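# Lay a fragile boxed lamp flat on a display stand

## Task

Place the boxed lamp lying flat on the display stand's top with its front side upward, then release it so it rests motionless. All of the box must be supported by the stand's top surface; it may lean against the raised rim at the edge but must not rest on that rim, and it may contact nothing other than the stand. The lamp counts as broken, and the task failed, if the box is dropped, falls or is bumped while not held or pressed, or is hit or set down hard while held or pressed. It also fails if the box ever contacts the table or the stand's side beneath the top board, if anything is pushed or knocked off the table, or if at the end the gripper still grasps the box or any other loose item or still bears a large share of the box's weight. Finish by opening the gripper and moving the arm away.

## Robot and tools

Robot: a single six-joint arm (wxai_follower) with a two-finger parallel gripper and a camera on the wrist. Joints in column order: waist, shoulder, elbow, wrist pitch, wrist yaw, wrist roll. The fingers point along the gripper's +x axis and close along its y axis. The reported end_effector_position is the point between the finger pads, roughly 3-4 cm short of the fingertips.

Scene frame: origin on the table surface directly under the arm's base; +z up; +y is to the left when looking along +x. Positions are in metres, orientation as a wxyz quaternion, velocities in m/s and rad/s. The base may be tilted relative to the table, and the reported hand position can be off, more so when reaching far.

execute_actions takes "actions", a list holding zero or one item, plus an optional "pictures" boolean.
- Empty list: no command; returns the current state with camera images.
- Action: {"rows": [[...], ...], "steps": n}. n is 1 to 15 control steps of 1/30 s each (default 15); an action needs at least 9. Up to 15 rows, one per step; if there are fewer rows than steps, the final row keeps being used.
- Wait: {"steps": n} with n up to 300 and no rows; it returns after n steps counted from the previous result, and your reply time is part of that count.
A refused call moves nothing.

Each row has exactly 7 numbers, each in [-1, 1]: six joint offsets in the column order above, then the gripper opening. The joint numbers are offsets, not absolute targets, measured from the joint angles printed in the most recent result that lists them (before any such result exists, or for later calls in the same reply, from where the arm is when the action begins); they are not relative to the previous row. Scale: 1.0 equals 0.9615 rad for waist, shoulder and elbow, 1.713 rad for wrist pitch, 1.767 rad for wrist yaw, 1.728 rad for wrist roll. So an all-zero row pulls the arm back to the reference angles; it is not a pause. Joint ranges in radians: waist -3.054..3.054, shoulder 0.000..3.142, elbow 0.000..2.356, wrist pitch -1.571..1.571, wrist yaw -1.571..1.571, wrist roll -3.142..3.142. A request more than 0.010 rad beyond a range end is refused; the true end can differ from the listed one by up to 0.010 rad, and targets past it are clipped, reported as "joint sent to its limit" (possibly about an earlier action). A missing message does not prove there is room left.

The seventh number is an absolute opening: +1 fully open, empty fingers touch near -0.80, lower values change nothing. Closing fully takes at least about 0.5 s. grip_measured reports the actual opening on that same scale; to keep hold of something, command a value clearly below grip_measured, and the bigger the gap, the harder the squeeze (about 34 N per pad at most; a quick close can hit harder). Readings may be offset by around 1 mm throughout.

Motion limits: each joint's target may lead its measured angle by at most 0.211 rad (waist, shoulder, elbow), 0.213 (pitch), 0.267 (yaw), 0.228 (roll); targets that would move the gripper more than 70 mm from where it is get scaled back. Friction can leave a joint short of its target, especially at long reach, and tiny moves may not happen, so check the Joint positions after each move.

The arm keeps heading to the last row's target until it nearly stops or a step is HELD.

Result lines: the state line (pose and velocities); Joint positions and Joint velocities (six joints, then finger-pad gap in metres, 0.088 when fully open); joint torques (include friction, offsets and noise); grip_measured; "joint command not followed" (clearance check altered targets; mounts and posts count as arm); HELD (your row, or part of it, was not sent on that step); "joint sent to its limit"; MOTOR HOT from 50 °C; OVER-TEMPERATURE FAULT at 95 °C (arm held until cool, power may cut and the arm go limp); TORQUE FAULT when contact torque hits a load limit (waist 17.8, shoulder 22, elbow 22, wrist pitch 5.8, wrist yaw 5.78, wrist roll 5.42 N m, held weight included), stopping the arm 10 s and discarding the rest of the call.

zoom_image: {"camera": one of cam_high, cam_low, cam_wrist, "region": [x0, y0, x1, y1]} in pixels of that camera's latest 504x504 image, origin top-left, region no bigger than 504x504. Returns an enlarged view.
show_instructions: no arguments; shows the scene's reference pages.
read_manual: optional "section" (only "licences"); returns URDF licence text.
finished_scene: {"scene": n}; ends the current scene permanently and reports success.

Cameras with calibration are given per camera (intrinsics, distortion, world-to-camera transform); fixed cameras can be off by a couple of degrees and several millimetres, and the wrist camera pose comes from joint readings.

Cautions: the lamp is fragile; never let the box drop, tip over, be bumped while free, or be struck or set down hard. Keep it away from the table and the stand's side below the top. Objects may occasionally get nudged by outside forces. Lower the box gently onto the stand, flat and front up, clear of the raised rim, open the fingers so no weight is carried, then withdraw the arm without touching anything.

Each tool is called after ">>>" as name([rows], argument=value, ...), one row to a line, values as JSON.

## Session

>>> execute_actions(actions=[])

>>> show_instructions()

Scene clock: 0.00 s of 4970.00 s.
end_effector_position=(+0.1659, +0.5196, +0.3534) grip_measured=+0.846 end_effector_quat_wxyz=(+0.386, +0.586, +0.710, +0.050) end_effector_velocity=(-0.004, -0.001, -0.005) end_effector_angular_velocity=(-0.010, -0.004, +0.018)
Joint positions: [1.553 1.904 1.324 0.108 0.35  1.836 0.08 ]
Joint velocities: [-0.002  0.002 -0.007 -0.007 -0.007 -0.007 -0.   ]
Joint torques (N m, as the arm reports them, + toward a larger angle): no reading
Motor temperatures (°C, as the motors report them): [28 27 25 27 25 25]
Heat: hottest waist 28 °C (+0.0 °C/min).
camera_calibration (this result's frames):
cam_wrist: T_world_to_cam=[[-0.815664, -0.304904, -0.491656, 0.47227], [-0.531766, 0.0604304, 0.844732, -0.212171], [-0.227852, 0.950464, -0.211429, -0.302069], [0, 0, 0, 1]] pos_world=[0.203562, 0.443925, 0.347556]

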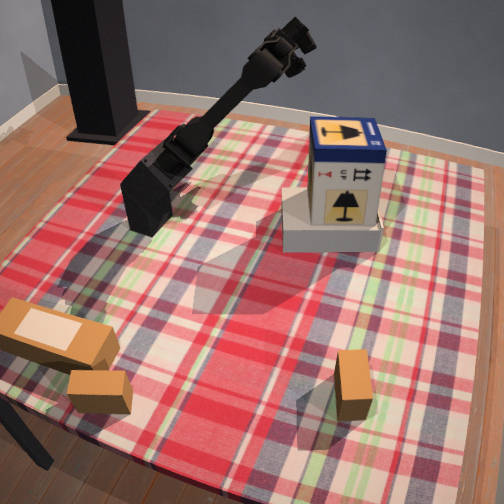

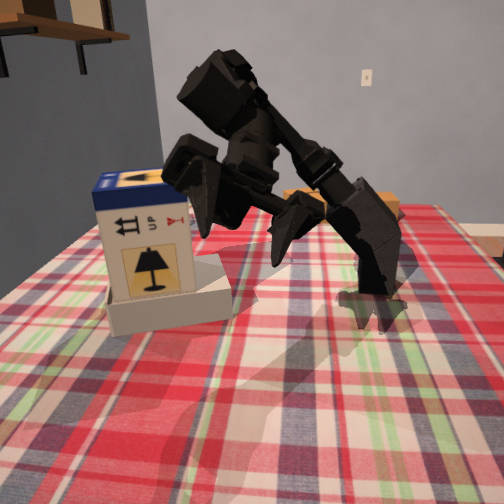

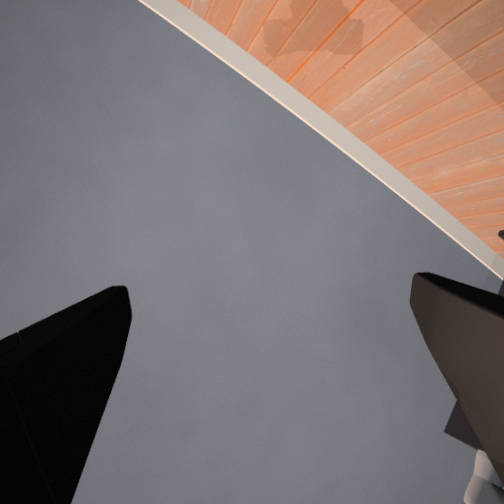

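Reference images for this scene: manual page 1, manual page 2, manual page 3, manual page 4, manual page 5.

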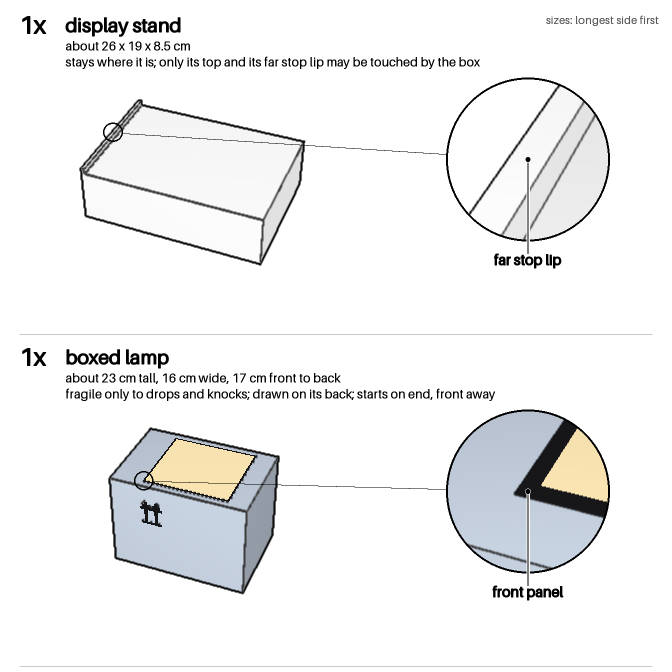

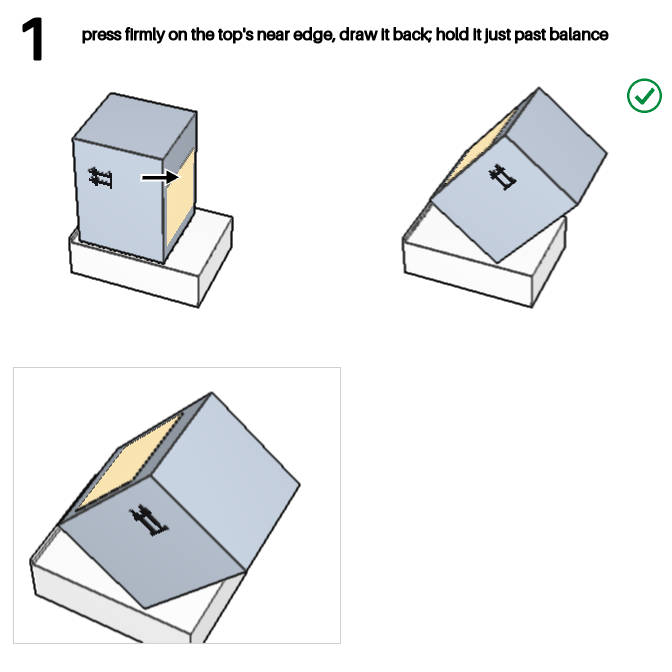

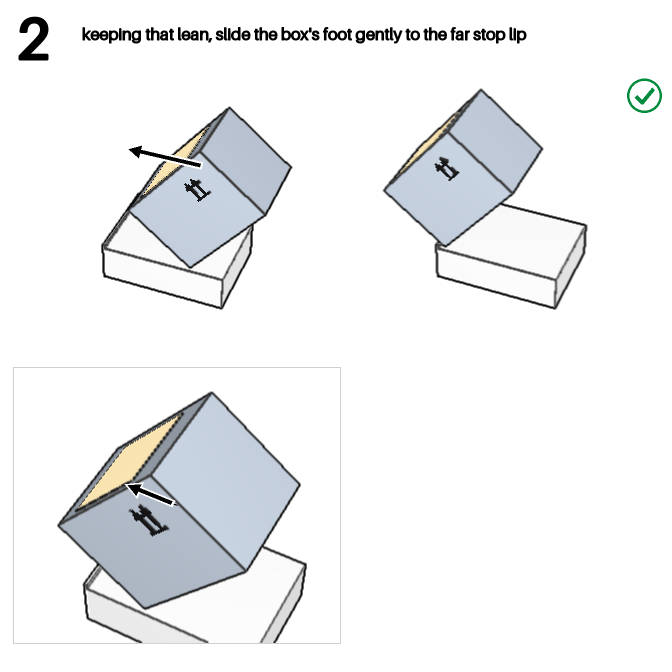

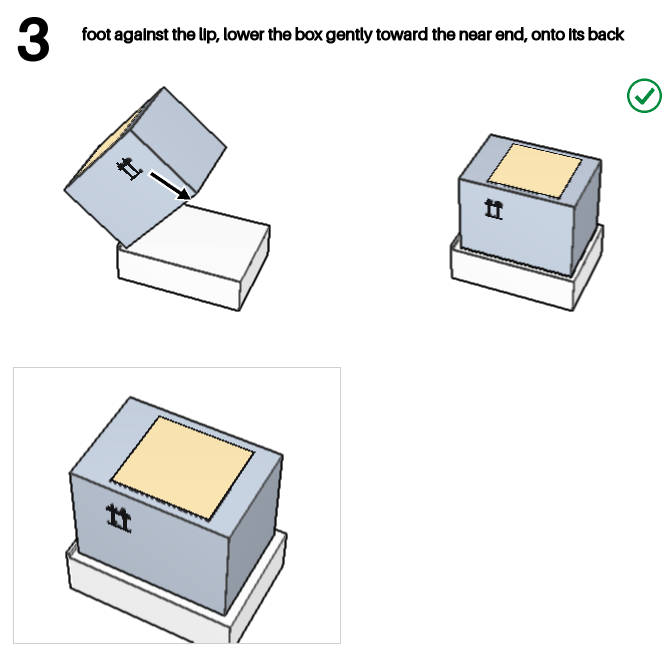

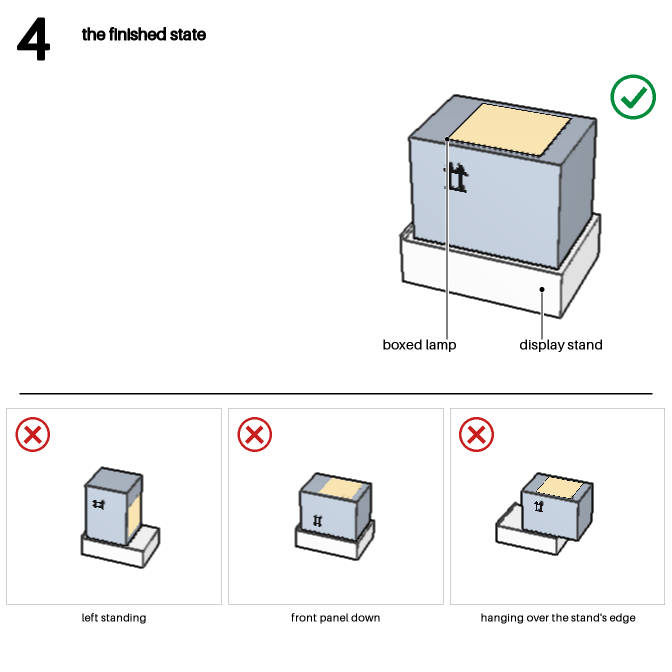

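Now off-plane; full 3D needed.

>>> zoom_image(camera="cam_high", region=[260, 100, 420, 260])

>>> zoom_image(camera="cam_low", region=[70, 160, 250, 340])

Region (260, 100, 420, 260) of cam_high's 504x504 image, scaled by 3.150, with more detail than that image has.

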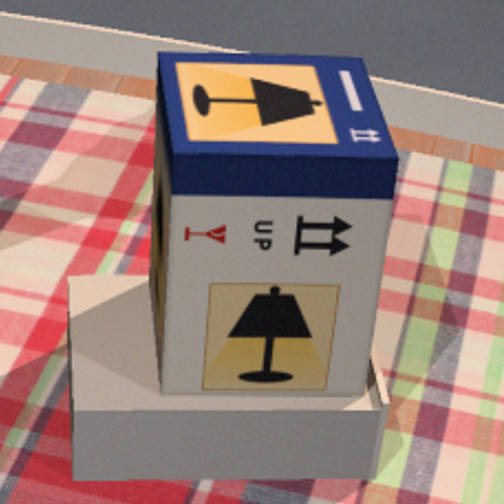

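Region (70, 160, 250, 340) of cam_low's 504x504 image, scaled by 2.800, with more detail than that image has.

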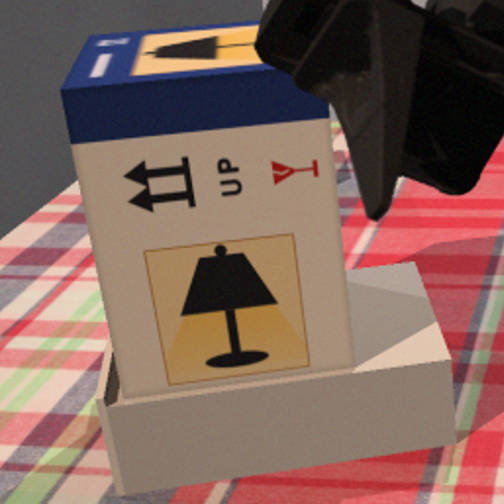

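>>> execute_actions([
  {"rows":[[0,-0.08,0.02,-0.05,0.02,-0.1,0.7],[0,-0.2,0.06,-0.15,0.06,-0.25,0.5],[0,-0.79,0.194,-0.905,0.269,-1,0.22]],"steps":15},
])

>>> execute_actions([
  {"steps":25},
])

Scene clock: 5.33 s of 4970.00 s.
end_effector_position=(+0.2133, +0.4918, +0.3774) grip_measured=+0.353 end_effector_quat_wxyz=(+0.488, +0.555, +0.668, +0.081) end_effector_velocity=(+0.431, -0.188, +0.265) end_effector_angular_velocity=(-0.322, -1.098, -0.559)
Joint positions: [ 1.556  1.795  1.381 -0.064  0.492  1.648  0.056]
Joint velocities: [-0.002 -0.779  0.54  -0.813  1.018 -0.857 -0.069]
Joint torques (N m, as the arm reports them, + toward a larger angle): [ 6.99 -6.81  6.45  0.97 -0.05 -0.2 ]
Motor temperatures (°C, as the motors report them): [29 27 25 27 25 25]
Heat: hottest waist 29 °C (+11.2 °C/min).
Steps of this call (steps 1 to 90: nothing new was sent; then 2.13 s passed at rest; steps 91 to 96: the first 6 steps of this action). Readings (joint positions):
91: [1.554 1.896 1.325 0.097 0.352 1.810]
92: [1.554 1.877 1.327 0.052 0.365 1.761]
94: [1.556 1.839 1.343 -0.017 0.428 1.703]
96: the state above

Scene clock: 6.17 s of 4970.00 s.
end_effector_position=(+0.3323, +0.2163, +0.4372) grip_measured=+0.220 end_effector_quat_wxyz=(+0.783, -0.004, +0.522, +0.338) end_effector_velocity=(-0.147, -0.174, -0.171) end_effector_angular_velocity=(-1.681, -0.976, +2.610)
Joint positions: [ 1.555  1.147  1.516 -1.17   0.823  0.475  0.05 ]
Joint velocities: [-0.002  0.056 -0.012 -1.663 -0.007 -1.766 -0.   ]
Joint torques (N m, as the arm reports them, + toward a larger angle): [ 2.43 -1.97  3.61  0.8   0.03 -0.2 ]
Motor temperatures (°C, as the motors report them): [29 28 26 27 25 25]
Heat: hottest waist 29 °C (+9.7 °C/min).
Kept back: nothing.
Steps of this call (steps 1 to 9: the last 9 steps of your previous action; steps 10 to 25: the robot went on to your last target). Readings (joint positions):
1: [1.556 1.767 1.398 -0.091 0.527 1.619]
2: [1.556 1.738 1.414 -0.119 0.563 1.588]
4: [1.556 1.676 1.440 -0.179 0.635 1.524]
8: [1.556 1.540 1.472 -0.320 0.734 1.376]
25: the state above

>>> execute_actions([
  {"rows":[[-0.05,0,0,-0.159,0,-1,0.22],[-0.08,0,0,-0.159,0,-1,0.22],[-0.11,0,0,-0.159,0,-1,0.22],[-0.14,0,0,-0.159,0,-1,0.22],[-0.17,0,0,-0.159,0,-1,0.22],[-0.2,0,0,-0.159,0,-1,0.22]],"steps":15},
])

>>> execute_actions([
  {"steps":14},
])

Scene clock: 6.60 s of 4970.00 s.
end_effector_position=(+0.3300, +0.1684, +0.3991) grip_measured=+0.220 end_effector_quat_wxyz=(+0.672, -0.368, +0.441, +0.467) end_effector_velocity=(+0.105, -0.110, -0.111) end_effector_angular_velocity=(-0.888, -0.477, +1.107)
Joint positions: [ 1.44   1.146  1.516 -1.435  0.824 -0.18   0.05 ]
Joint velocities: [-0.808 -0.002 -0.002 -0.051 -0.007 -1.78  -0.   ]
Joint torques (N m, as the arm reports them, + toward a larger angle): [ 2.14 -1.63  4.21  0.54 -0.04 -0.14]
Motor temperatures (°C, as the motors report them): [29 28 26 27 25 25]
Heat: hottest waist 29 °C (+9.1 °C/min).
Steps of this call (steps 1 to 7: the robot went on to your last target; steps 8 to 13: the first 6 steps of this action). Readings (joint positions):
8: [1.550 1.146 1.516 -1.419 0.823 0.117]
9: [1.535 1.146 1.516 -1.424 0.824 0.054]
11: [1.492 1.146 1.516 -1.432 0.824 -0.063]
13: the state above

Scene clock: 7.07 s of 4970.00 s.
end_effector_position=(+0.3392, +0.1581, +0.3892) grip_measured=+0.220 end_effector_quat_wxyz=(-0.469, +0.610, -0.251, -0.588) end_effector_velocity=(-0.001, -0.005, -0.003) end_effector_angular_velocity=(-0.351, -0.434, +1.691)
Joint positions: [ 1.366  1.146  1.516 -1.439  0.823 -1.001  0.05 ]
Joint velocities: [-0.007 -0.002 -0.007 -0.022  0.007 -1.766 -0.   ]
Joint torques (N m, as the arm reports them, + toward a larger angle): [ 1.91 -1.99  4.51  0.43  0.01 -0.16]
Motor temperatures (°C, as the motors report them): [29 28 26 27 25 25]
Heat: hottest waist 29 °C (+8.5 °C/min).
Kept back: nothing.
Steps of this call (steps 1 to 9: the last 9 steps of your previous action; steps 10 to 14: the robot went on to your last target). Readings (joint positions):
1: [1.416 1.146 1.516 -1.437 0.824 -0.238]
2: [1.398 1.146 1.516 -1.438 0.824 -0.297]
4: [1.381 1.146 1.516 -1.438 0.823 -0.414]
8: [1.369 1.146 1.516 -1.439 0.823 -0.649]
14: the state above

>>> execute_actions([
  {"rows":[[-0.02,0,0,0,0,-0.913,0.22],[-0.04,0,0,0,0,-0.913,0.22],[-0.06,0,0,0,0,-0.913,0.22],[-0.08,0,0,0,0,-0.913,0.22],[-0.1,0,0,0,0,-0.913,0.22],[-0.12,0,0,0,0,-0.913,0.22],[-0.14,0,0,0,0,-0.913,0.22],[-0.16,0,0,0,0,-0.913,0.22],[-0.18,0,0,0,0,-0.913,0.22],[-0.2,0,0,0,0,-0.913,0.22],[-0.226,0,0,0,0,-0.913,0.22]],"steps":15},
])

>>> execute_actions([
  {"steps":26},
], pictures=true)

Scene clock: 7.63 s of 4970.00 s.
end_effector_position=(+0.3473, +0.1485, +0.3813) grip_measured=+0.220 end_effector_quat_wxyz=(-0.275, +0.721, -0.105, -0.627) end_effector_velocity=(+0.060, -0.080, -0.064) end_effector_angular_velocity=(-0.687, -0.302, +1.321)
Joint positions: [ 1.302  1.146  1.516 -1.44   0.824 -1.578  0.05 ]
Joint velocities: [-0.52  -0.002 -0.002 -0.007 -0.007 -1.766 -0.   ]
Joint torques (N m, as the arm reports them, + toward a larger angle): [ 1.91 -2.49  4.54  0.55 -0.07 -0.24]
Motor temperatures (°C, as the motors report them): [29 28 26 27 25 25]
Heat: hottest waist 29 °C (+7.9 °C/min).
Steps of this call (steps 1 to 11: the robot went on to your last target; steps 12 to 17: the first 6 steps of this action). Readings (joint positions):
12: [1.364 1.146 1.516 -1.440 0.823 -1.281]
13: [1.358 1.146 1.516 -1.440 0.823 -1.344]
15: [1.334 1.146 1.516 -1.440 0.823 -1.461]
17: the state above

Scene clock: 8.50 s of 4970.00 s.
end_effector_position=(+0.3637, +0.1243, +0.3642) grip_measured=+0.220 end_effector_quat_wxyz=(+0.104, +0.766, +0.134, -0.620) end_effector_velocity=(-0.001, -0.001, -0.002) end_effector_angular_velocity=(-0.016, +0.008, +0.040)
Joint positions: [ 1.152  1.146  1.516 -1.439  0.822 -2.57   0.05 ]
Joint velocities: [-0.007  0.002 -0.002 -0.007 -0.007 -0.037 -0.   ]
Joint torques (N m, as the arm reports them, + toward a larger angle): [ 1.78 -3.12  4.59  0.32  0.1  -0.2 ]
Motor temperatures (°C, as the motors report them): [29 28 26 27 25 25]
Heat: hottest waist 29 °C (+7.1 °C/min).
Kept back: nothing.
Steps of this call (steps 1 to 9: the last 9 steps of your previous action; steps 10 to 26: the robot went on to your last target). Readings (joint positions):
1: [1.284 1.146 1.516 -1.440 0.824 -1.637]
2: [1.266 1.146 1.516 -1.440 0.824 -1.696]
4: [1.229 1.146 1.516 -1.440 0.824 -1.813]
8: [1.169 1.146 1.516 -1.440 0.823 -2.048]
26: the state above
camera_calibration (this result's frames):
cam_wrist: T_world_to_cam=[[-0.303387, 0.952475, 0.0273277, -0.0133019], [0.805549, 0.241058, 0.541278, -0.490586], [0.508966, 0.186231, -0.8404, 0.177074], [0, 0, 0, 1]] pos_world=[0.301031, 0.0979526, 0.414719]

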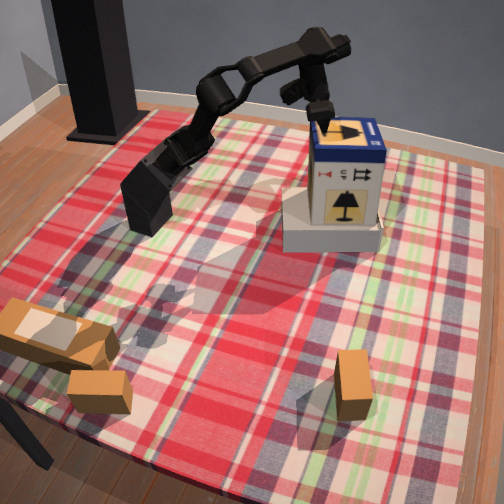

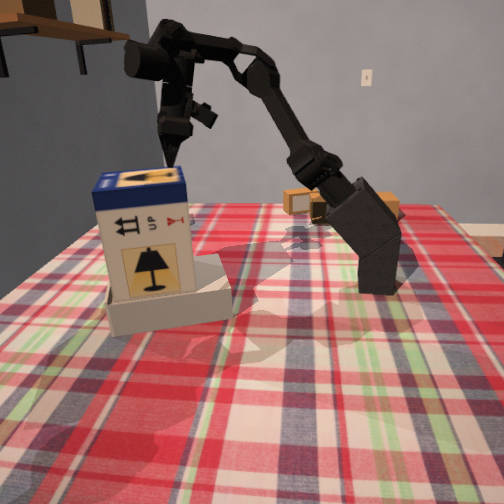

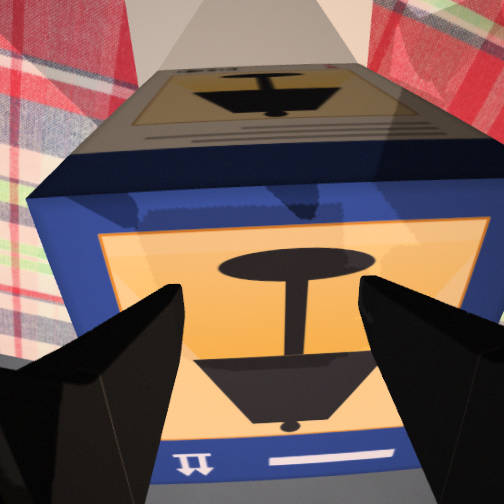

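>>> execute_actions([
  {"rows":[[-0.006,-0.003,-0.012,0.007,-0.003,-0.005,0.22],[-0.014,-0.006,-0.024,0.016,-0.005,-0.011,0.22],[-0.023,-0.009,-0.038,0.027,-0.008,-0.017,0.22],[-0.032,-0.011,-0.052,0.037,-0.01,-0.024,0.22],[-0.04,-0.013,-0.064,0.047,-0.012,-0.03,0.22],[-0.047,-0.015,-0.075,0.055,-0.014,-0.035,0.22],[-0.053,-0.017,-0.084,0.062,-0.016,-0.039,0.22],[-0.058,-0.018,-0.091,0.068,-0.017,-0.043,0.22],[-0.062,-0.019,-0.097,0.072,-0.018,-0.046,0.22],[-0.065,-0.02,-0.102,0.076,-0.019,-0.048,0.22],[-0.068,-0.021,-0.107,0.08,-0.02,-0.05,0.22],[-0.071,-0.022,-0.111,0.083,-0.021,-0.052,0.22],[-0.074,-0.023,-0.115,0.086,-0.022,-0.054,0.22],[-0.076,-0.024,-0.119,0.088,-0.022,-0.056,0.22],[-0.078,-0.024,-0.122,0.09,-0.023,-0.057,0.22]],"steps":15},
])

>>> execute_actions([
  {"steps":18},
], pictures=true)

Scene clock: 9.87 s of 4970.00 s.
end_effector_position=(+0.3647, +0.1271, +0.3576) grip_measured=+0.220 end_effector_quat_wxyz=(+0.102, +0.768, +0.134, -0.618) end_effector_velocity=(-0.012, +0.021, -0.074) end_effector_angular_velocity=(-0.036, +0.031, +0.031)
Joint positions: [ 1.128  1.14   1.485 -1.385  0.812 -2.601  0.05 ]
Joint velocities: [-0.203 -0.042 -0.325  0.403 -0.11  -0.242  0.   ]
Joint torques (N m, as the arm reports them, + toward a larger angle): [ 1.74 -3.48  3.17  0.53 -0.2  -0.13]
Motor temperatures (°C, as the motors report them): [29 28 26 27 25 25]
Heat: hottest waist 29 °C (+6.1 °C/min).
Steps of this call (steps 1 to 30: the robot went on to your last target; steps 31 to 35: nothing new was sent; steps 36 to 41: the first 6 steps of this action). Readings (joint positions):
36: [1.152 1.146 1.516 -1.438 0.822 -2.572]
37: [1.150 1.146 1.515 -1.434 0.822 -2.574]
39: [1.141 1.143 1.504 -1.411 0.819 -2.585]
41: the state above

Scene clock: 10.47 s of 4970.00 s.
end_effector_position=(+0.3642, +0.1301, +0.3463) grip_measured=+0.220 end_effector_quat_wxyz=(+0.098, +0.770, +0.138, -0.615) end_effector_velocity=(-0.005, -0.003, -0.002) end_effector_angular_velocity=(-0.003, +0.026, +0.006)
Joint positions: [ 1.089  1.117  1.42  -1.29   0.788 -2.661  0.05 ]
Joint velocities: [-0.007 -0.007 -0.007 -0.022 -0.022  0.007  0.   ]
Joint torques (N m, as the arm reports them, + toward a larger angle): [ 0.87 -2.77  2.28  0.66 -0.18 -0.16]
Motor temperatures (°C, as the motors report them): [29 28 26 27 25 25]
Heat: hottest waist 29 °C (+5.7 °C/min).
Kept back: nothing.
Steps of this call (steps 1 to 9: the last 9 steps of your previous action; steps 10 to 18: the robot went on to your last target). Readings (joint positions):
1: [1.122 1.138 1.475 -1.371 0.809 -2.609]
2: [1.115 1.138 1.465 -1.359 0.806 -2.616]
4: [1.105 1.136 1.448 -1.337 0.800 -2.630]
8: [1.095 1.126 1.430 -1.309 0.791 -2.648]
18: the state above
camera_calibration (this result's frames):
cam_wrist: T_world_to_cam=[[-0.301571, 0.952626, 0.0394899, -0.0230834], [0.800499, 0.230478, 0.553246, -0.483618], [0.517935, 0.198455, -0.832081, 0.152982], [0, 0, 0, 1]] pos_world=[0.30094, 0.103093, 0.395765]

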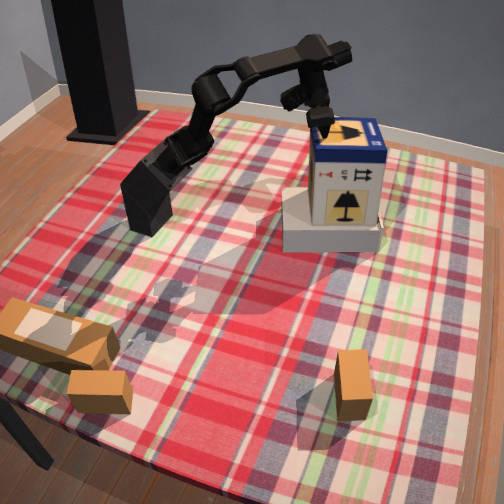

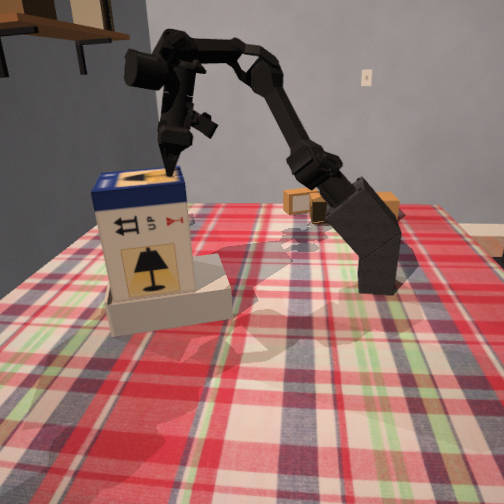

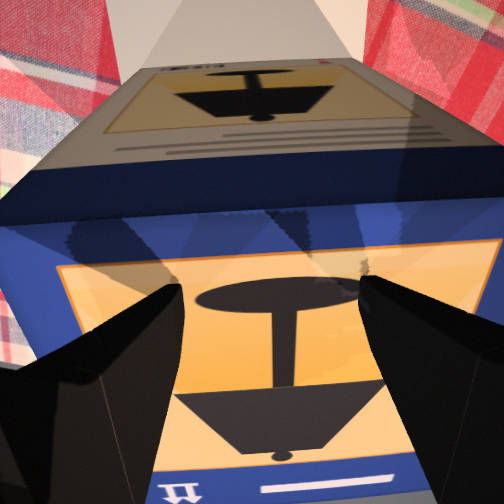

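>>> execute_actions([
  {"rows":[[-0.014,0.011,-0.027,0.001,-0.004,0,0.22],[-0.017,0.016,-0.032,0,-0.005,0,0.22],[-0.02,0.021,-0.037,-0.002,-0.006,0,0.22],[-0.022,0.026,-0.043,-0.003,-0.007,0,0.22],[-0.025,0.031,-0.048,-0.005,-0.008,0,0.22],[-0.027,0.036,-0.053,-0.007,-0.009,0,0.22],[-0.029,0.041,-0.058,-0.008,-0.01,0,0.22],[-0.031,0.045,-0.063,-0.01,-0.011,0,0.22],[-0.033,0.049,-0.068,-0.011,-0.012,0,0.22]],"steps":10},
])

>>> execute_actions([
  {"steps":16},
])

Scene clock: 11.27 s of 4970.00 s.
end_effector_position=(+0.3642, +0.1301, +0.3462) grip_measured=+0.219 end_effector_quat_wxyz=(+0.098, +0.770, +0.138, -0.615) end_effector_velocity=(-0.005, -0.000, -0.003) end_effector_angular_velocity=(-0.009, +0.014, +0.024)
Joint positions: [ 1.089  1.116  1.42  -1.289  0.788 -2.662  0.05 ]
Joint velocities: [ 0.002 -0.002 -0.017 -0.007 -0.007 -0.007 -0.   ]
Joint torques (N m, as the arm reports them, + toward a larger angle): [ 0.72 -2.48  2.05  0.65 -0.16 -0.06]
Motor temperatures (°C, as the motors report them): [29 28 26 27 25 25]
Heat: hottest waist 29 °C (+5.3 °C/min).
Steps of this call (steps 1 to 15: the robot went on to your last target; steps 16 to 23: nothing new was sent; step 24: the first step of this action). Readings (joint positions):
24: the state above

Scene clock: 11.80 s of 4970.00 s.
end_effector_position=(+0.3617, +0.1310, +0.3428) grip_measured=+0.218 end_effector_quat_wxyz=(+0.105, +0.767, +0.138, -0.618) end_effector_velocity=(-0.002, -0.001, -0.001) end_effector_angular_velocity=(-0.003, +0.008, +0.011)
Joint positions: [ 1.088  1.122  1.41  -1.29   0.788 -2.662  0.05 ]
Joint velocities: [-0.002 -0.002 -0.002 -0.007 -0.007 -0.007 -0.   ]
Joint torques (N m, as the arm reports them, + toward a larger angle): [-1.16  0.73 -1.96 -0.83 -0.8   0.  ]
Motor temperatures (°C, as the motors report them): [29 28 26 27 25 25]
Heat: hottest waist 29 °C (+5.1 °C/min).
Kept back: nothing.
Steps of this call (steps 1 to 9: the last 9 steps of your previous action; steps 10 to 15: the robot went on to your last target; step 16: nothing new was sent). Readings (joint positions):
1: [1.089 1.116 1.418 -1.289 0.788 -2.662]
2: [1.089 1.116 1.417 -1.288 0.788 -2.662]
4: [1.089 1.116 1.415 -1.288 0.788 -2.662]
8: [1.089 1.120 1.411 -1.288 0.788 -2.662]
16: the state above
The arm was judged still, so your last target was given up. Only a new action makes it travel on or press farther. Fingers that are still opening or closing keep moving.

>>> execute_actions([
  {"rows":[[-0.026,0.04,-0.061,-0.013,-0.01,0.004,0.22],[-0.016,0.034,-0.068,-0.017,-0.007,0.011,0.22],[-0.004,0.027,-0.077,-0.022,-0.004,0.02,0.22],[0.01,0.018,-0.087,-0.028,0,0.03,0.22],[0.024,0.009,-0.098,-0.034,0.004,0.04,0.22],[0.039,0,-0.109,-0.04,0.009,0.05,0.22],[0.054,-0.01,-0.119,-0.046,0.013,0.06,0.22],[0.069,-0.019,-0.13,-0.052,0.017,0.071,0.22],[0.085,-0.028,-0.14,-0.058,0.021,0.082,0.22],[0.1,-0.037,-0.151,-0.064,0.026,0.093,0.22],[0.116,-0.046,-0.161,-0.07,0.03,0.104,0.22],[0.132,-0.056,-0.171,-0.076,0.034,0.115,0.22],[0.148,-0.065,-0.182,-0.082,0.038,0.126,0.22],[0.162,-0.073,-0.191,-0.087,0.042,0.136,0.22],[0.172,-0.079,-0.198,-0.091,0.045,0.143,0.22]],"steps":15},
])

>>> execute_actions([
  {"steps":20},
], pictures=true)

Scene clock: 13.20 s of 4970.00 s.
end_effector_position=(+0.3556, +0.1293, +0.3429) grip_measured=+0.218 end_effector_quat_wxyz=(+0.111, +0.768, +0.135, -0.616) end_effector_velocity=(-0.096, -0.033, +0.006) end_effector_angular_velocity=(-0.039, +0.050, +0.018)
Joint positions: [ 1.118  1.114  1.39  -1.311  0.816 -2.626  0.05 ]
Joint velocities: [ 0.335 -0.183 -0.261 -0.315  0.154  0.462 -0.   ]
Joint torques (N m, as the arm reports them, + toward a larger angle): [-0.85 -0.66 -2.66 -1.36 -1.05  0.4 ]
Motor temperatures (°C, as the motors report them): [29 28 26 27 25 25]
Heat: hottest waist 29 °C (+4.5 °C/min).
Steps of this call (steps 1 to 36: nothing new was sent; steps 37 to 42: the first 6 steps of this action). Readings (joint positions):
37: [1.088 1.122 1.410 -1.291 0.788 -2.662]
38: [1.089 1.122 1.409 -1.291 0.789 -2.662]
40: [1.099 1.121 1.403 -1.295 0.803 -2.653]
42: the state above

Scene clock: 13.87 s of 4970.00 s.
end_effector_position=(+0.3159, +0.1150, +0.3431) grip_measured=+0.219 end_effector_quat_wxyz=(+0.116, +0.765, +0.139, -0.618) end_effector_velocity=(-0.004, -0.002, -0.002) end_effector_angular_velocity=(-0.002, +0.010, +0.004)
Joint positions: [ 1.273  1.03   1.264 -1.434  0.88  -2.423  0.05 ]
Joint velocities: [ 0.002 -0.007 -0.012 -0.007 -0.007  0.007  0.   ]
Joint torques (N m, as the arm reports them, + toward a larger angle): [-0.46 -0.34 -0.78 -0.47 -0.39  0.3 ]
Motor temperatures (°C, as the motors report them): [29 27 26 27 25 25]
Heat: hottest waist 29 °C (+4.3 °C/min).
Kept back: nothing.
Steps of this call (steps 1 to 9: the last 9 steps of your previous action; steps 10 to 20: the robot went on to your last target). Readings (joint positions):
1: [1.130 1.107 1.381 -1.323 0.821 -2.610]
2: [1.143 1.099 1.370 -1.334 0.826 -2.594]
4: [1.169 1.083 1.349 -1.355 0.837 -2.559]
8: [1.225 1.053 1.304 -1.400 0.860 -2.483]
20: the state above
camera_calibration (this result's frames):
cam_wrist: T_world_to_cam=[[-0.325218, 0.945527, 0.0145516, -0.00629064], [0.797397, 0.265931, 0.541701, -0.438807], [0.508323, 0.187774, -0.840446, 0.185495], [0, 0, 0, 1]] pos_world=[0.253566, 0.0878092, 0.393692]

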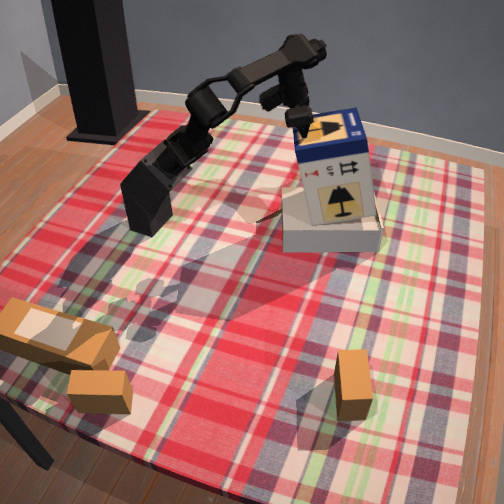

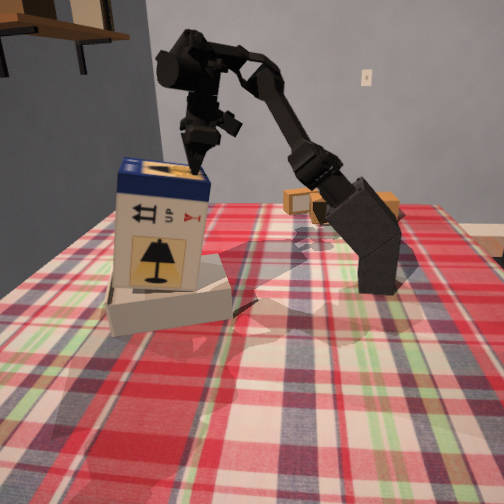

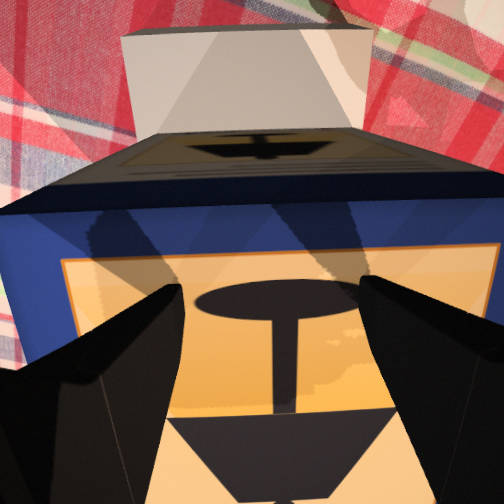

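>>> execute_actions([
  {"rows":[[-0.017,0.013,-0.05,-0.009,-0.008,0.008,0.22],[-0.011,0.007,-0.057,-0.011,-0.009,0.013,0.22],[-0.003,-0.001,-0.065,-0.014,-0.011,0.019,0.22],[0.006,-0.01,-0.074,-0.018,-0.012,0.026,0.22],[0.015,-0.019,-0.084,-0.022,-0.014,0.034,0.22],[0.025,-0.029,-0.095,-0.026,-0.016,0.042,0.22],[0.035,-0.039,-0.105,-0.03,-0.018,0.049,0.22],[0.044,-0.048,-0.115,-0.034,-0.02,0.057,0.22],[0.054,-0.058,-0.125,-0.038,-0.022,0.065,0.22],[0.063,-0.067,-0.135,-0.042,-0.024,0.072,0.22],[0.073,-0.077,-0.145,-0.046,-0.025,0.08,0.22],[0.083,-0.087,-0.155,-0.05,-0.027,0.088,0.22],[0.092,-0.096,-0.165,-0.054,-0.029,0.095,0.22],[0.101,-0.105,-0.174,-0.057,-0.031,0.102,0.22],[0.107,-0.111,-0.181,-0.06,-0.032,0.107,0.22]],"steps":15},
])

>>> execute_actions([
  {"steps":20},
], pictures=true)

Scene clock: 15.10 s of 4970.00 s.
end_effector_position=(+0.3087, +0.1115, +0.3427) grip_measured=+0.218 end_effector_quat_wxyz=(+0.114, +0.764, +0.142, -0.619) end_effector_velocity=(-0.076, -0.032, -0.007) end_effector_angular_velocity=(+0.080, +0.091, +0.024)
Joint positions: [ 1.297  1.01   1.24  -1.453  0.88  -2.391  0.05 ]
Joint velocities: [ 0.242 -0.208 -0.247 -0.183 -0.037  0.315 -0.   ]
Joint torques (N m, as the arm reports them, + toward a larger angle): [-0.66 -0.61 -0.98 -0.48 -0.8   0.28]
Motor temperatures (°C, as the motors report them): [29 27 26 27 25 25]
Heat: hottest waist 29 °C (+4.0 °C/min).
Steps of this call (steps 1 to 15: the robot went on to your last target; steps 16 to 31: nothing new was sent; steps 32 to 37: the first 6 steps of this action). Readings (joint positions):
32: [1.274 1.030 1.264 -1.435 0.880 -2.422]
33: [1.275 1.028 1.262 -1.437 0.880 -2.420]
35: [1.283 1.022 1.254 -1.443 0.881 -2.409]
37: the state above

Scene clock: 15.77 s of 4970.00 s.
end_effector_position=(+0.2685, +0.0935, +0.3300) grip_measured=+0.220 end_effector_quat_wxyz=(+0.110, +0.738, +0.152, -0.648) end_effector_velocity=(-0.002, -0.003, -0.002) end_effector_angular_velocity=(-0.009, +0.008, +0.008)
Joint positions: [ 1.38   0.921  1.106 -1.537  0.827 -2.245  0.05 ]
Joint velocities: [-0.007 -0.007 -0.007 -0.007 -0.007 -0.007 -0.   ]
Joint torques (N m, as the arm reports them, + toward a larger angle): [ 0.59 -0.87  2.27  0.24 -0.14  0.21]
Motor temperatures (°C, as the motors report them): [29 27 26 27 25 25]
Heat: hottest waist 29 °C (+3.8 °C/min).
Kept back: nothing.
Steps of this call (steps 1 to 9: the last 9 steps of your previous action; steps 10 to 20: the robot went on to your last target). Readings (joint positions):
1: [1.305 1.003 1.232 -1.460 0.878 -2.380]
2: [1.314 0.995 1.222 -1.467 0.874 -2.369]
4: [1.331 0.977 1.204 -1.483 0.864 -2.345]
8: [1.366 0.942 1.164 -1.513 0.840 -2.291]
20: the state above
camera_calibration (this result's frames):
cam_wrist: T_world_to_cam=[[-0.333682, 0.941223, 0.0524845, -0.0110213], [0.837262, 0.270321, 0.47531, -0.377358], [0.433185, 0.202546, -0.878252, 0.233812], [0, 0, 0, 1]] pos_world=[0.210986, 0.0650238, 0.385286]

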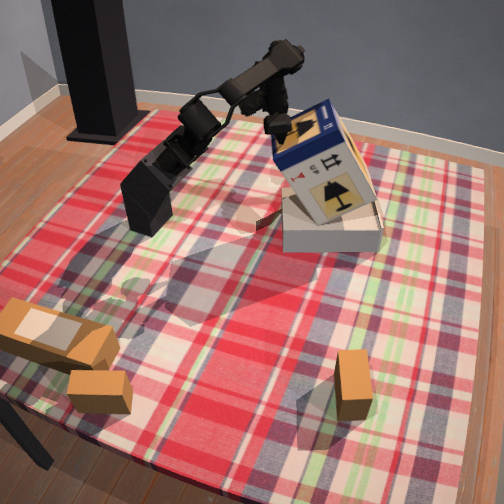

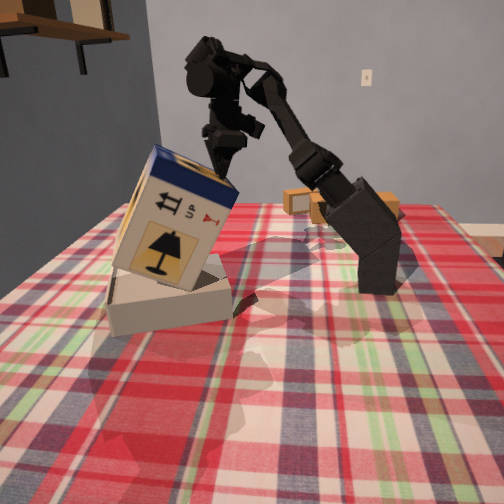

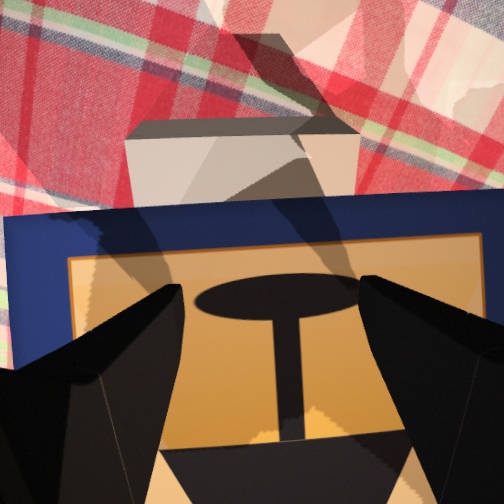

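>>> execute_actions([
  {"rows":[[-0.007,0.002,-0.021,0.002,-0.001,0.001,0.22],[-0.011,0.001,-0.025,0.005,0,-0.002,0.22],[-0.016,-0.001,-0.03,0.009,0.001,-0.004,0.22],[-0.021,-0.003,-0.036,0.013,0.002,-0.007,0.22],[-0.027,-0.004,-0.043,0.018,0.003,-0.01,0.22],[-0.033,-0.006,-0.049,0.023,0.004,-0.012,0.22],[-0.039,-0.008,-0.056,0.028,0.005,-0.015,0.22],[-0.044,-0.01,-0.062,0.033,0.006,-0.017,0.22],[-0.05,-0.011,-0.069,0.037,0.007,-0.02,0.22],[-0.056,-0.013,-0.075,0.042,0.008,-0.022,0.22],[-0.062,-0.015,-0.082,0.047,0.009,-0.025,0.22],[-0.068,-0.017,-0.088,0.052,0.01,-0.028,0.22],[-0.073,-0.018,-0.094,0.057,0.011,-0.03,0.22],[-0.078,-0.02,-0.1,0.061,0.012,-0.032,0.22],[-0.082,-0.021,-0.104,0.064,0.012,-0.034,0.22]],"steps":15},
])

>>> execute_actions([
  {"steps":20},
], pictures=true)

>>> zoom_image(camera="cam_low", region=[50, 120, 270, 340])

>>> zoom_image(camera="cam_high", region=[250, 80, 430, 260])

Scene clock: 16.73 s of 4970.00 s.
end_effector_position=(+0.2672, +0.0931, +0.3262) grip_measured=+0.220 end_effector_quat_wxyz=(+0.110, +0.738, +0.147, -0.649) end_effector_velocity=(-0.015, -0.001, -0.041) end_effector_angular_velocity=(-0.083, +0.017, -0.020)
Joint positions: [ 1.367  0.918  1.09  -1.522  0.827 -2.249  0.05 ]
Joint velocities: [-0.149 -0.027 -0.178  0.183 -0.022 -0.11  -0.   ]
Joint torques (N m, as the arm reports them, + toward a larger angle): [ 0.58 -0.61  2.38  0.58  0.16 -0.19]
Motor temperatures (°C, as the motors report them): [29 27 26 27 25 25]
Heat: hottest waist 29 °C (+3.6 °C/min).
Steps of this call (steps 1 to 15: the robot went on to your last target; steps 16 to 23: nothing new was sent; steps 24 to 29: the first 6 steps of this action). Readings (joint positions):
24: [1.380 0.921 1.106 -1.538 0.827 -2.244]
25: [1.380 0.921 1.104 -1.538 0.827 -2.244]
27: [1.376 0.920 1.100 -1.535 0.827 -2.244]
29: the state above

Scene clock: 17.40 s of 4970.00 s.
end_effector_position=(+0.2649, +0.0930, +0.3103) grip_measured=+0.220 end_effector_quat_wxyz=(+0.115, +0.743, +0.130, -0.646) end_effector_velocity=(-0.001, +0.001, -0.000) end_effector_angular_velocity=(+0.005, +0.005, +0.001)
Joint positions: [ 1.307  0.903  1.018 -1.432  0.838 -2.298  0.05 ]
Joint velocities: [-0.002 -0.002 -0.002  0.007 -0.007 -0.007 -0.   ]
Joint torques (N m, as the arm reports them, + toward a larger angle): [ 0.49 -1.79  3.18  0.46  0.4  -0.2 ]
Motor temperatures (°C, as the motors report them): [29 27 26 27 25 25]
Heat: hottest waist 29 °C (+3.4 °C/min).
Kept back: nothing.
Steps of this call (steps 1 to 9: the last 9 steps of your previous action; steps 10 to 20: the robot went on to your last target). Readings (joint positions):
1: [1.362 0.917 1.084 -1.515 0.827 -2.253]
2: [1.357 0.916 1.077 -1.507 0.828 -2.257]
4: [1.347 0.913 1.064 -1.491 0.829 -2.266]
8: [1.326 0.908 1.039 -1.458 0.833 -2.284]
20: the state above
camera_calibration (this result's frames):
cam_wrist: T_world_to_cam=[[-0.309905, 0.950646, 0.0152072, -0.00630551], [0.837017, 0.265206, 0.478612, -0.365393], [0.450957, 0.161053, -0.877895, 0.21724], [0, 0, 0, 1]] pos_world=[0.20592, 0.0679115, 0.365691]

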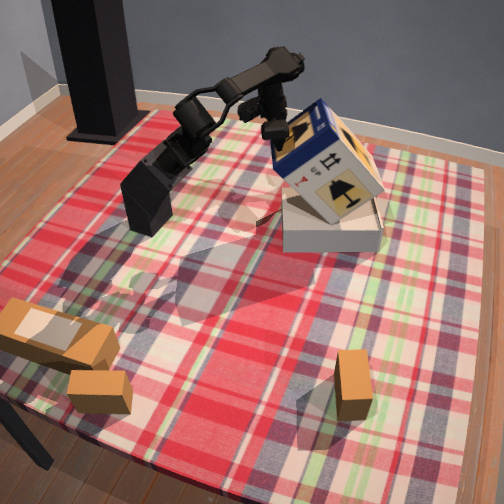

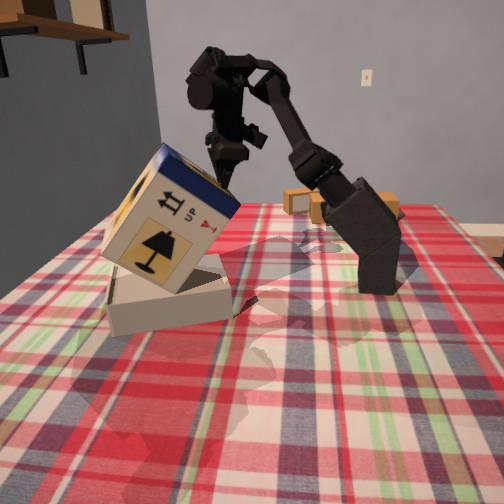

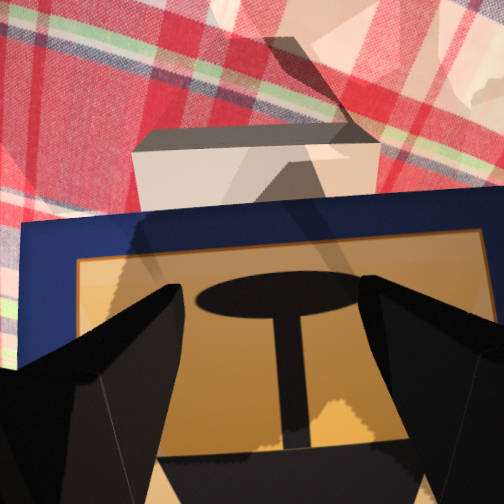

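Region (50, 120, 270, 340) of cam_low's 504x504 image, scaled by 2.291, with more detail than that image has.

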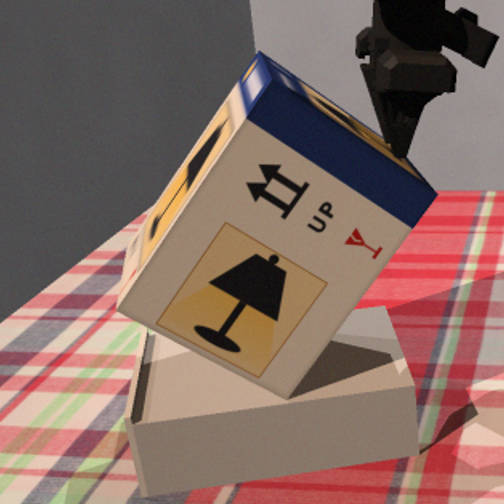

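Region (250, 80, 430, 260) of cam_high's 504x504 image, scaled by 2.800, with more detail than that image has.

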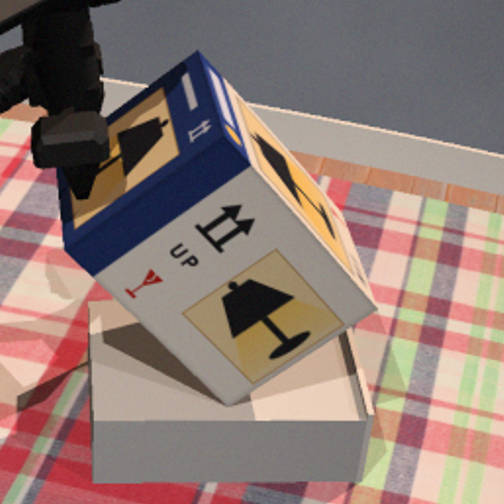

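>>> execute_actions([
  {"rows":[[-0.012,0.003,-0.005,0.007,0.006,-0.007,0.22],[-0.022,0.008,0.004,0.013,0.006,-0.015,0.22],[-0.034,0.012,0.013,0.021,0.006,-0.024,0.22],[-0.048,0.015,0.021,0.03,0.006,-0.035,0.22],[-0.063,0.019,0.029,0.04,0.006,-0.046,0.22],[-0.078,0.022,0.036,0.049,0.007,-0.058,0.22],[-0.092,0.026,0.042,0.059,0.007,-0.069,0.22],[-0.107,0.029,0.048,0.068,0.007,-0.08,0.22],[-0.121,0.032,0.054,0.077,0.007,-0.091,0.22],[-0.135,0.036,0.061,0.087,0.007,-0.102,0.22],[-0.149,0.039,0.067,0.096,0.006,-0.113,0.22],[-0.163,0.042,0.073,0.105,0.006,-0.124,0.22],[-0.177,0.046,0.08,0.114,0.006,-0.135,0.22],[-0.189,0.049,0.085,0.122,0.006,-0.144,0.22],[-0.198,0.051,0.089,0.128,0.006,-0.151,0.22]],"steps":15},
])

>>> execute_actions([
  {"steps":20},
], pictures=true)

>>> zoom_image(camera="cam_low", region=[50, 120, 270, 340])

>>> zoom_image(camera="cam_high", region=[250, 80, 430, 260])

Scene clock: 18.50 s of 4970.00 s.
end_effector_position=(+0.2720, +0.0955, +0.3088) grip_measured=+0.220 end_effector_quat_wxyz=(+0.116, +0.747, +0.127, -0.642) end_effector_velocity=(+0.083, +0.034, -0.003) end_effector_angular_velocity=(+0.009, -0.133, -0.077)
Joint positions: [ 1.27   0.91   1.025 -1.39   0.841 -2.35   0.05 ]
Joint velocities: [-0.349  0.105  0.144  0.418  0.022 -0.491 -0.   ]
Joint torques (N m, as the arm reports them, + toward a larger angle): [ 0.69 -0.91  6.09  0.59  0.4  -0.14]
Motor temperatures (°C, as the motors report them): [29 27 26 27 25 25]
Heat: hottest waist 29 °C (+3.2 °C/min).
Steps of this call (steps 1 to 15: the robot went on to your last target; steps 16 to 27: nothing new was sent; steps 28 to 33: the first 6 steps of this action). Readings (joint positions):
28: [1.306 0.903 1.018 -1.431 0.838 -2.300]
29: [1.303 0.903 1.018 -1.428 0.838 -2.304]
31: [1.291 0.905 1.018 -1.413 0.839 -2.322]
33: the state above

Scene clock: 19.17 s of 4970.00 s.
end_effector_position=(+0.3122, +0.1042, +0.3100) grip_measured=+0.220 end_effector_quat_wxyz=(+0.103, +0.771, +0.109, -0.619) end_effector_velocity=(-0.002, -0.001, -0.002) end_effector_angular_velocity=(-0.010, +0.011, +0.011)
Joint positions: [ 1.123  0.945  1.094 -1.218  0.843 -2.553  0.05 ]
Joint velocities: [-0.007  0.002 -0.002 -0.007 -0.007 -0.007 -0.   ]
Joint torques (N m, as the arm reports them, + toward a larger angle): [ 1.11 -1.85  5.81  0.68  0.35 -0.21]
Motor temperatures (°C, as the motors report them): [29 27 26 27 25 25]
Heat: hottest waist 29 °C (+3.1 °C/min).
Kept back: nothing.
Steps of this call (steps 1 to 9: the last 9 steps of your previous action; steps 10 to 20: the robot went on to your last target). Readings (joint positions):
1: [1.258 0.914 1.031 -1.375 0.841 -2.366]
2: [1.245 0.918 1.037 -1.360 0.842 -2.383]
4: [1.219 0.923 1.050 -1.330 0.843 -2.419]
8: [1.167 0.935 1.075 -1.268 0.842 -2.492]
20: the state above
camera_calibration (this result's frames):
cam_wrist: T_world_to_cam=[[-0.263544, 0.964638, -0.00423106, -0.0122179], [0.807878, 0.223109, 0.545486, -0.415015], [0.527141, 0.140341, -0.838109, 0.159936], [0, 0, 0, 1]] pos_world=[0.247753, 0.0819336, 0.360377]

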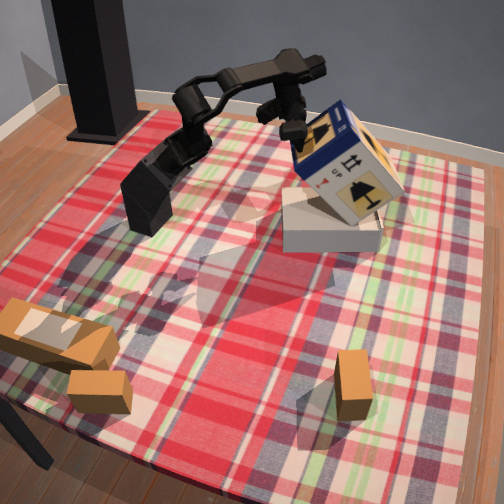

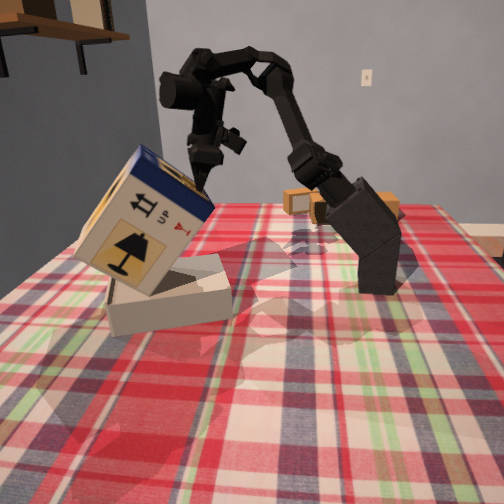

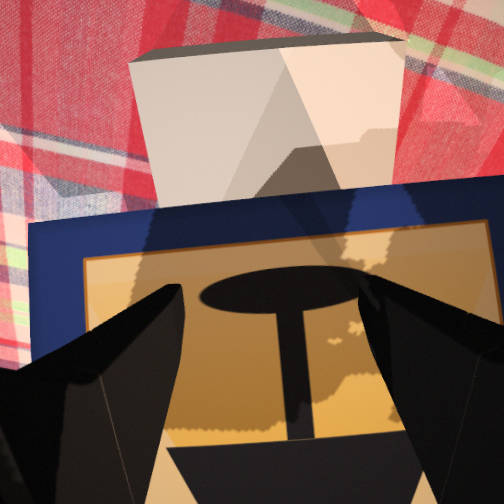

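Region (50, 120, 270, 340) of cam_low's 504x504 image, scaled by 2.291, with more detail than that image has.

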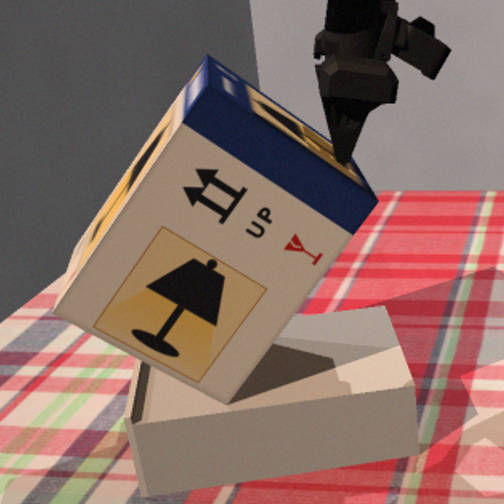

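Region (250, 80, 430, 260) of cam_high's 504x504 image, scaled by 2.800, with more detail than that image has.

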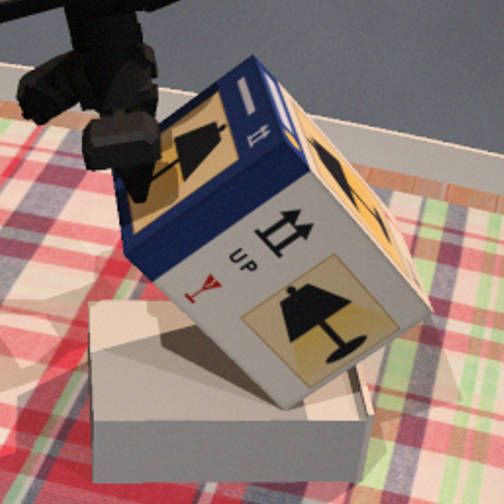

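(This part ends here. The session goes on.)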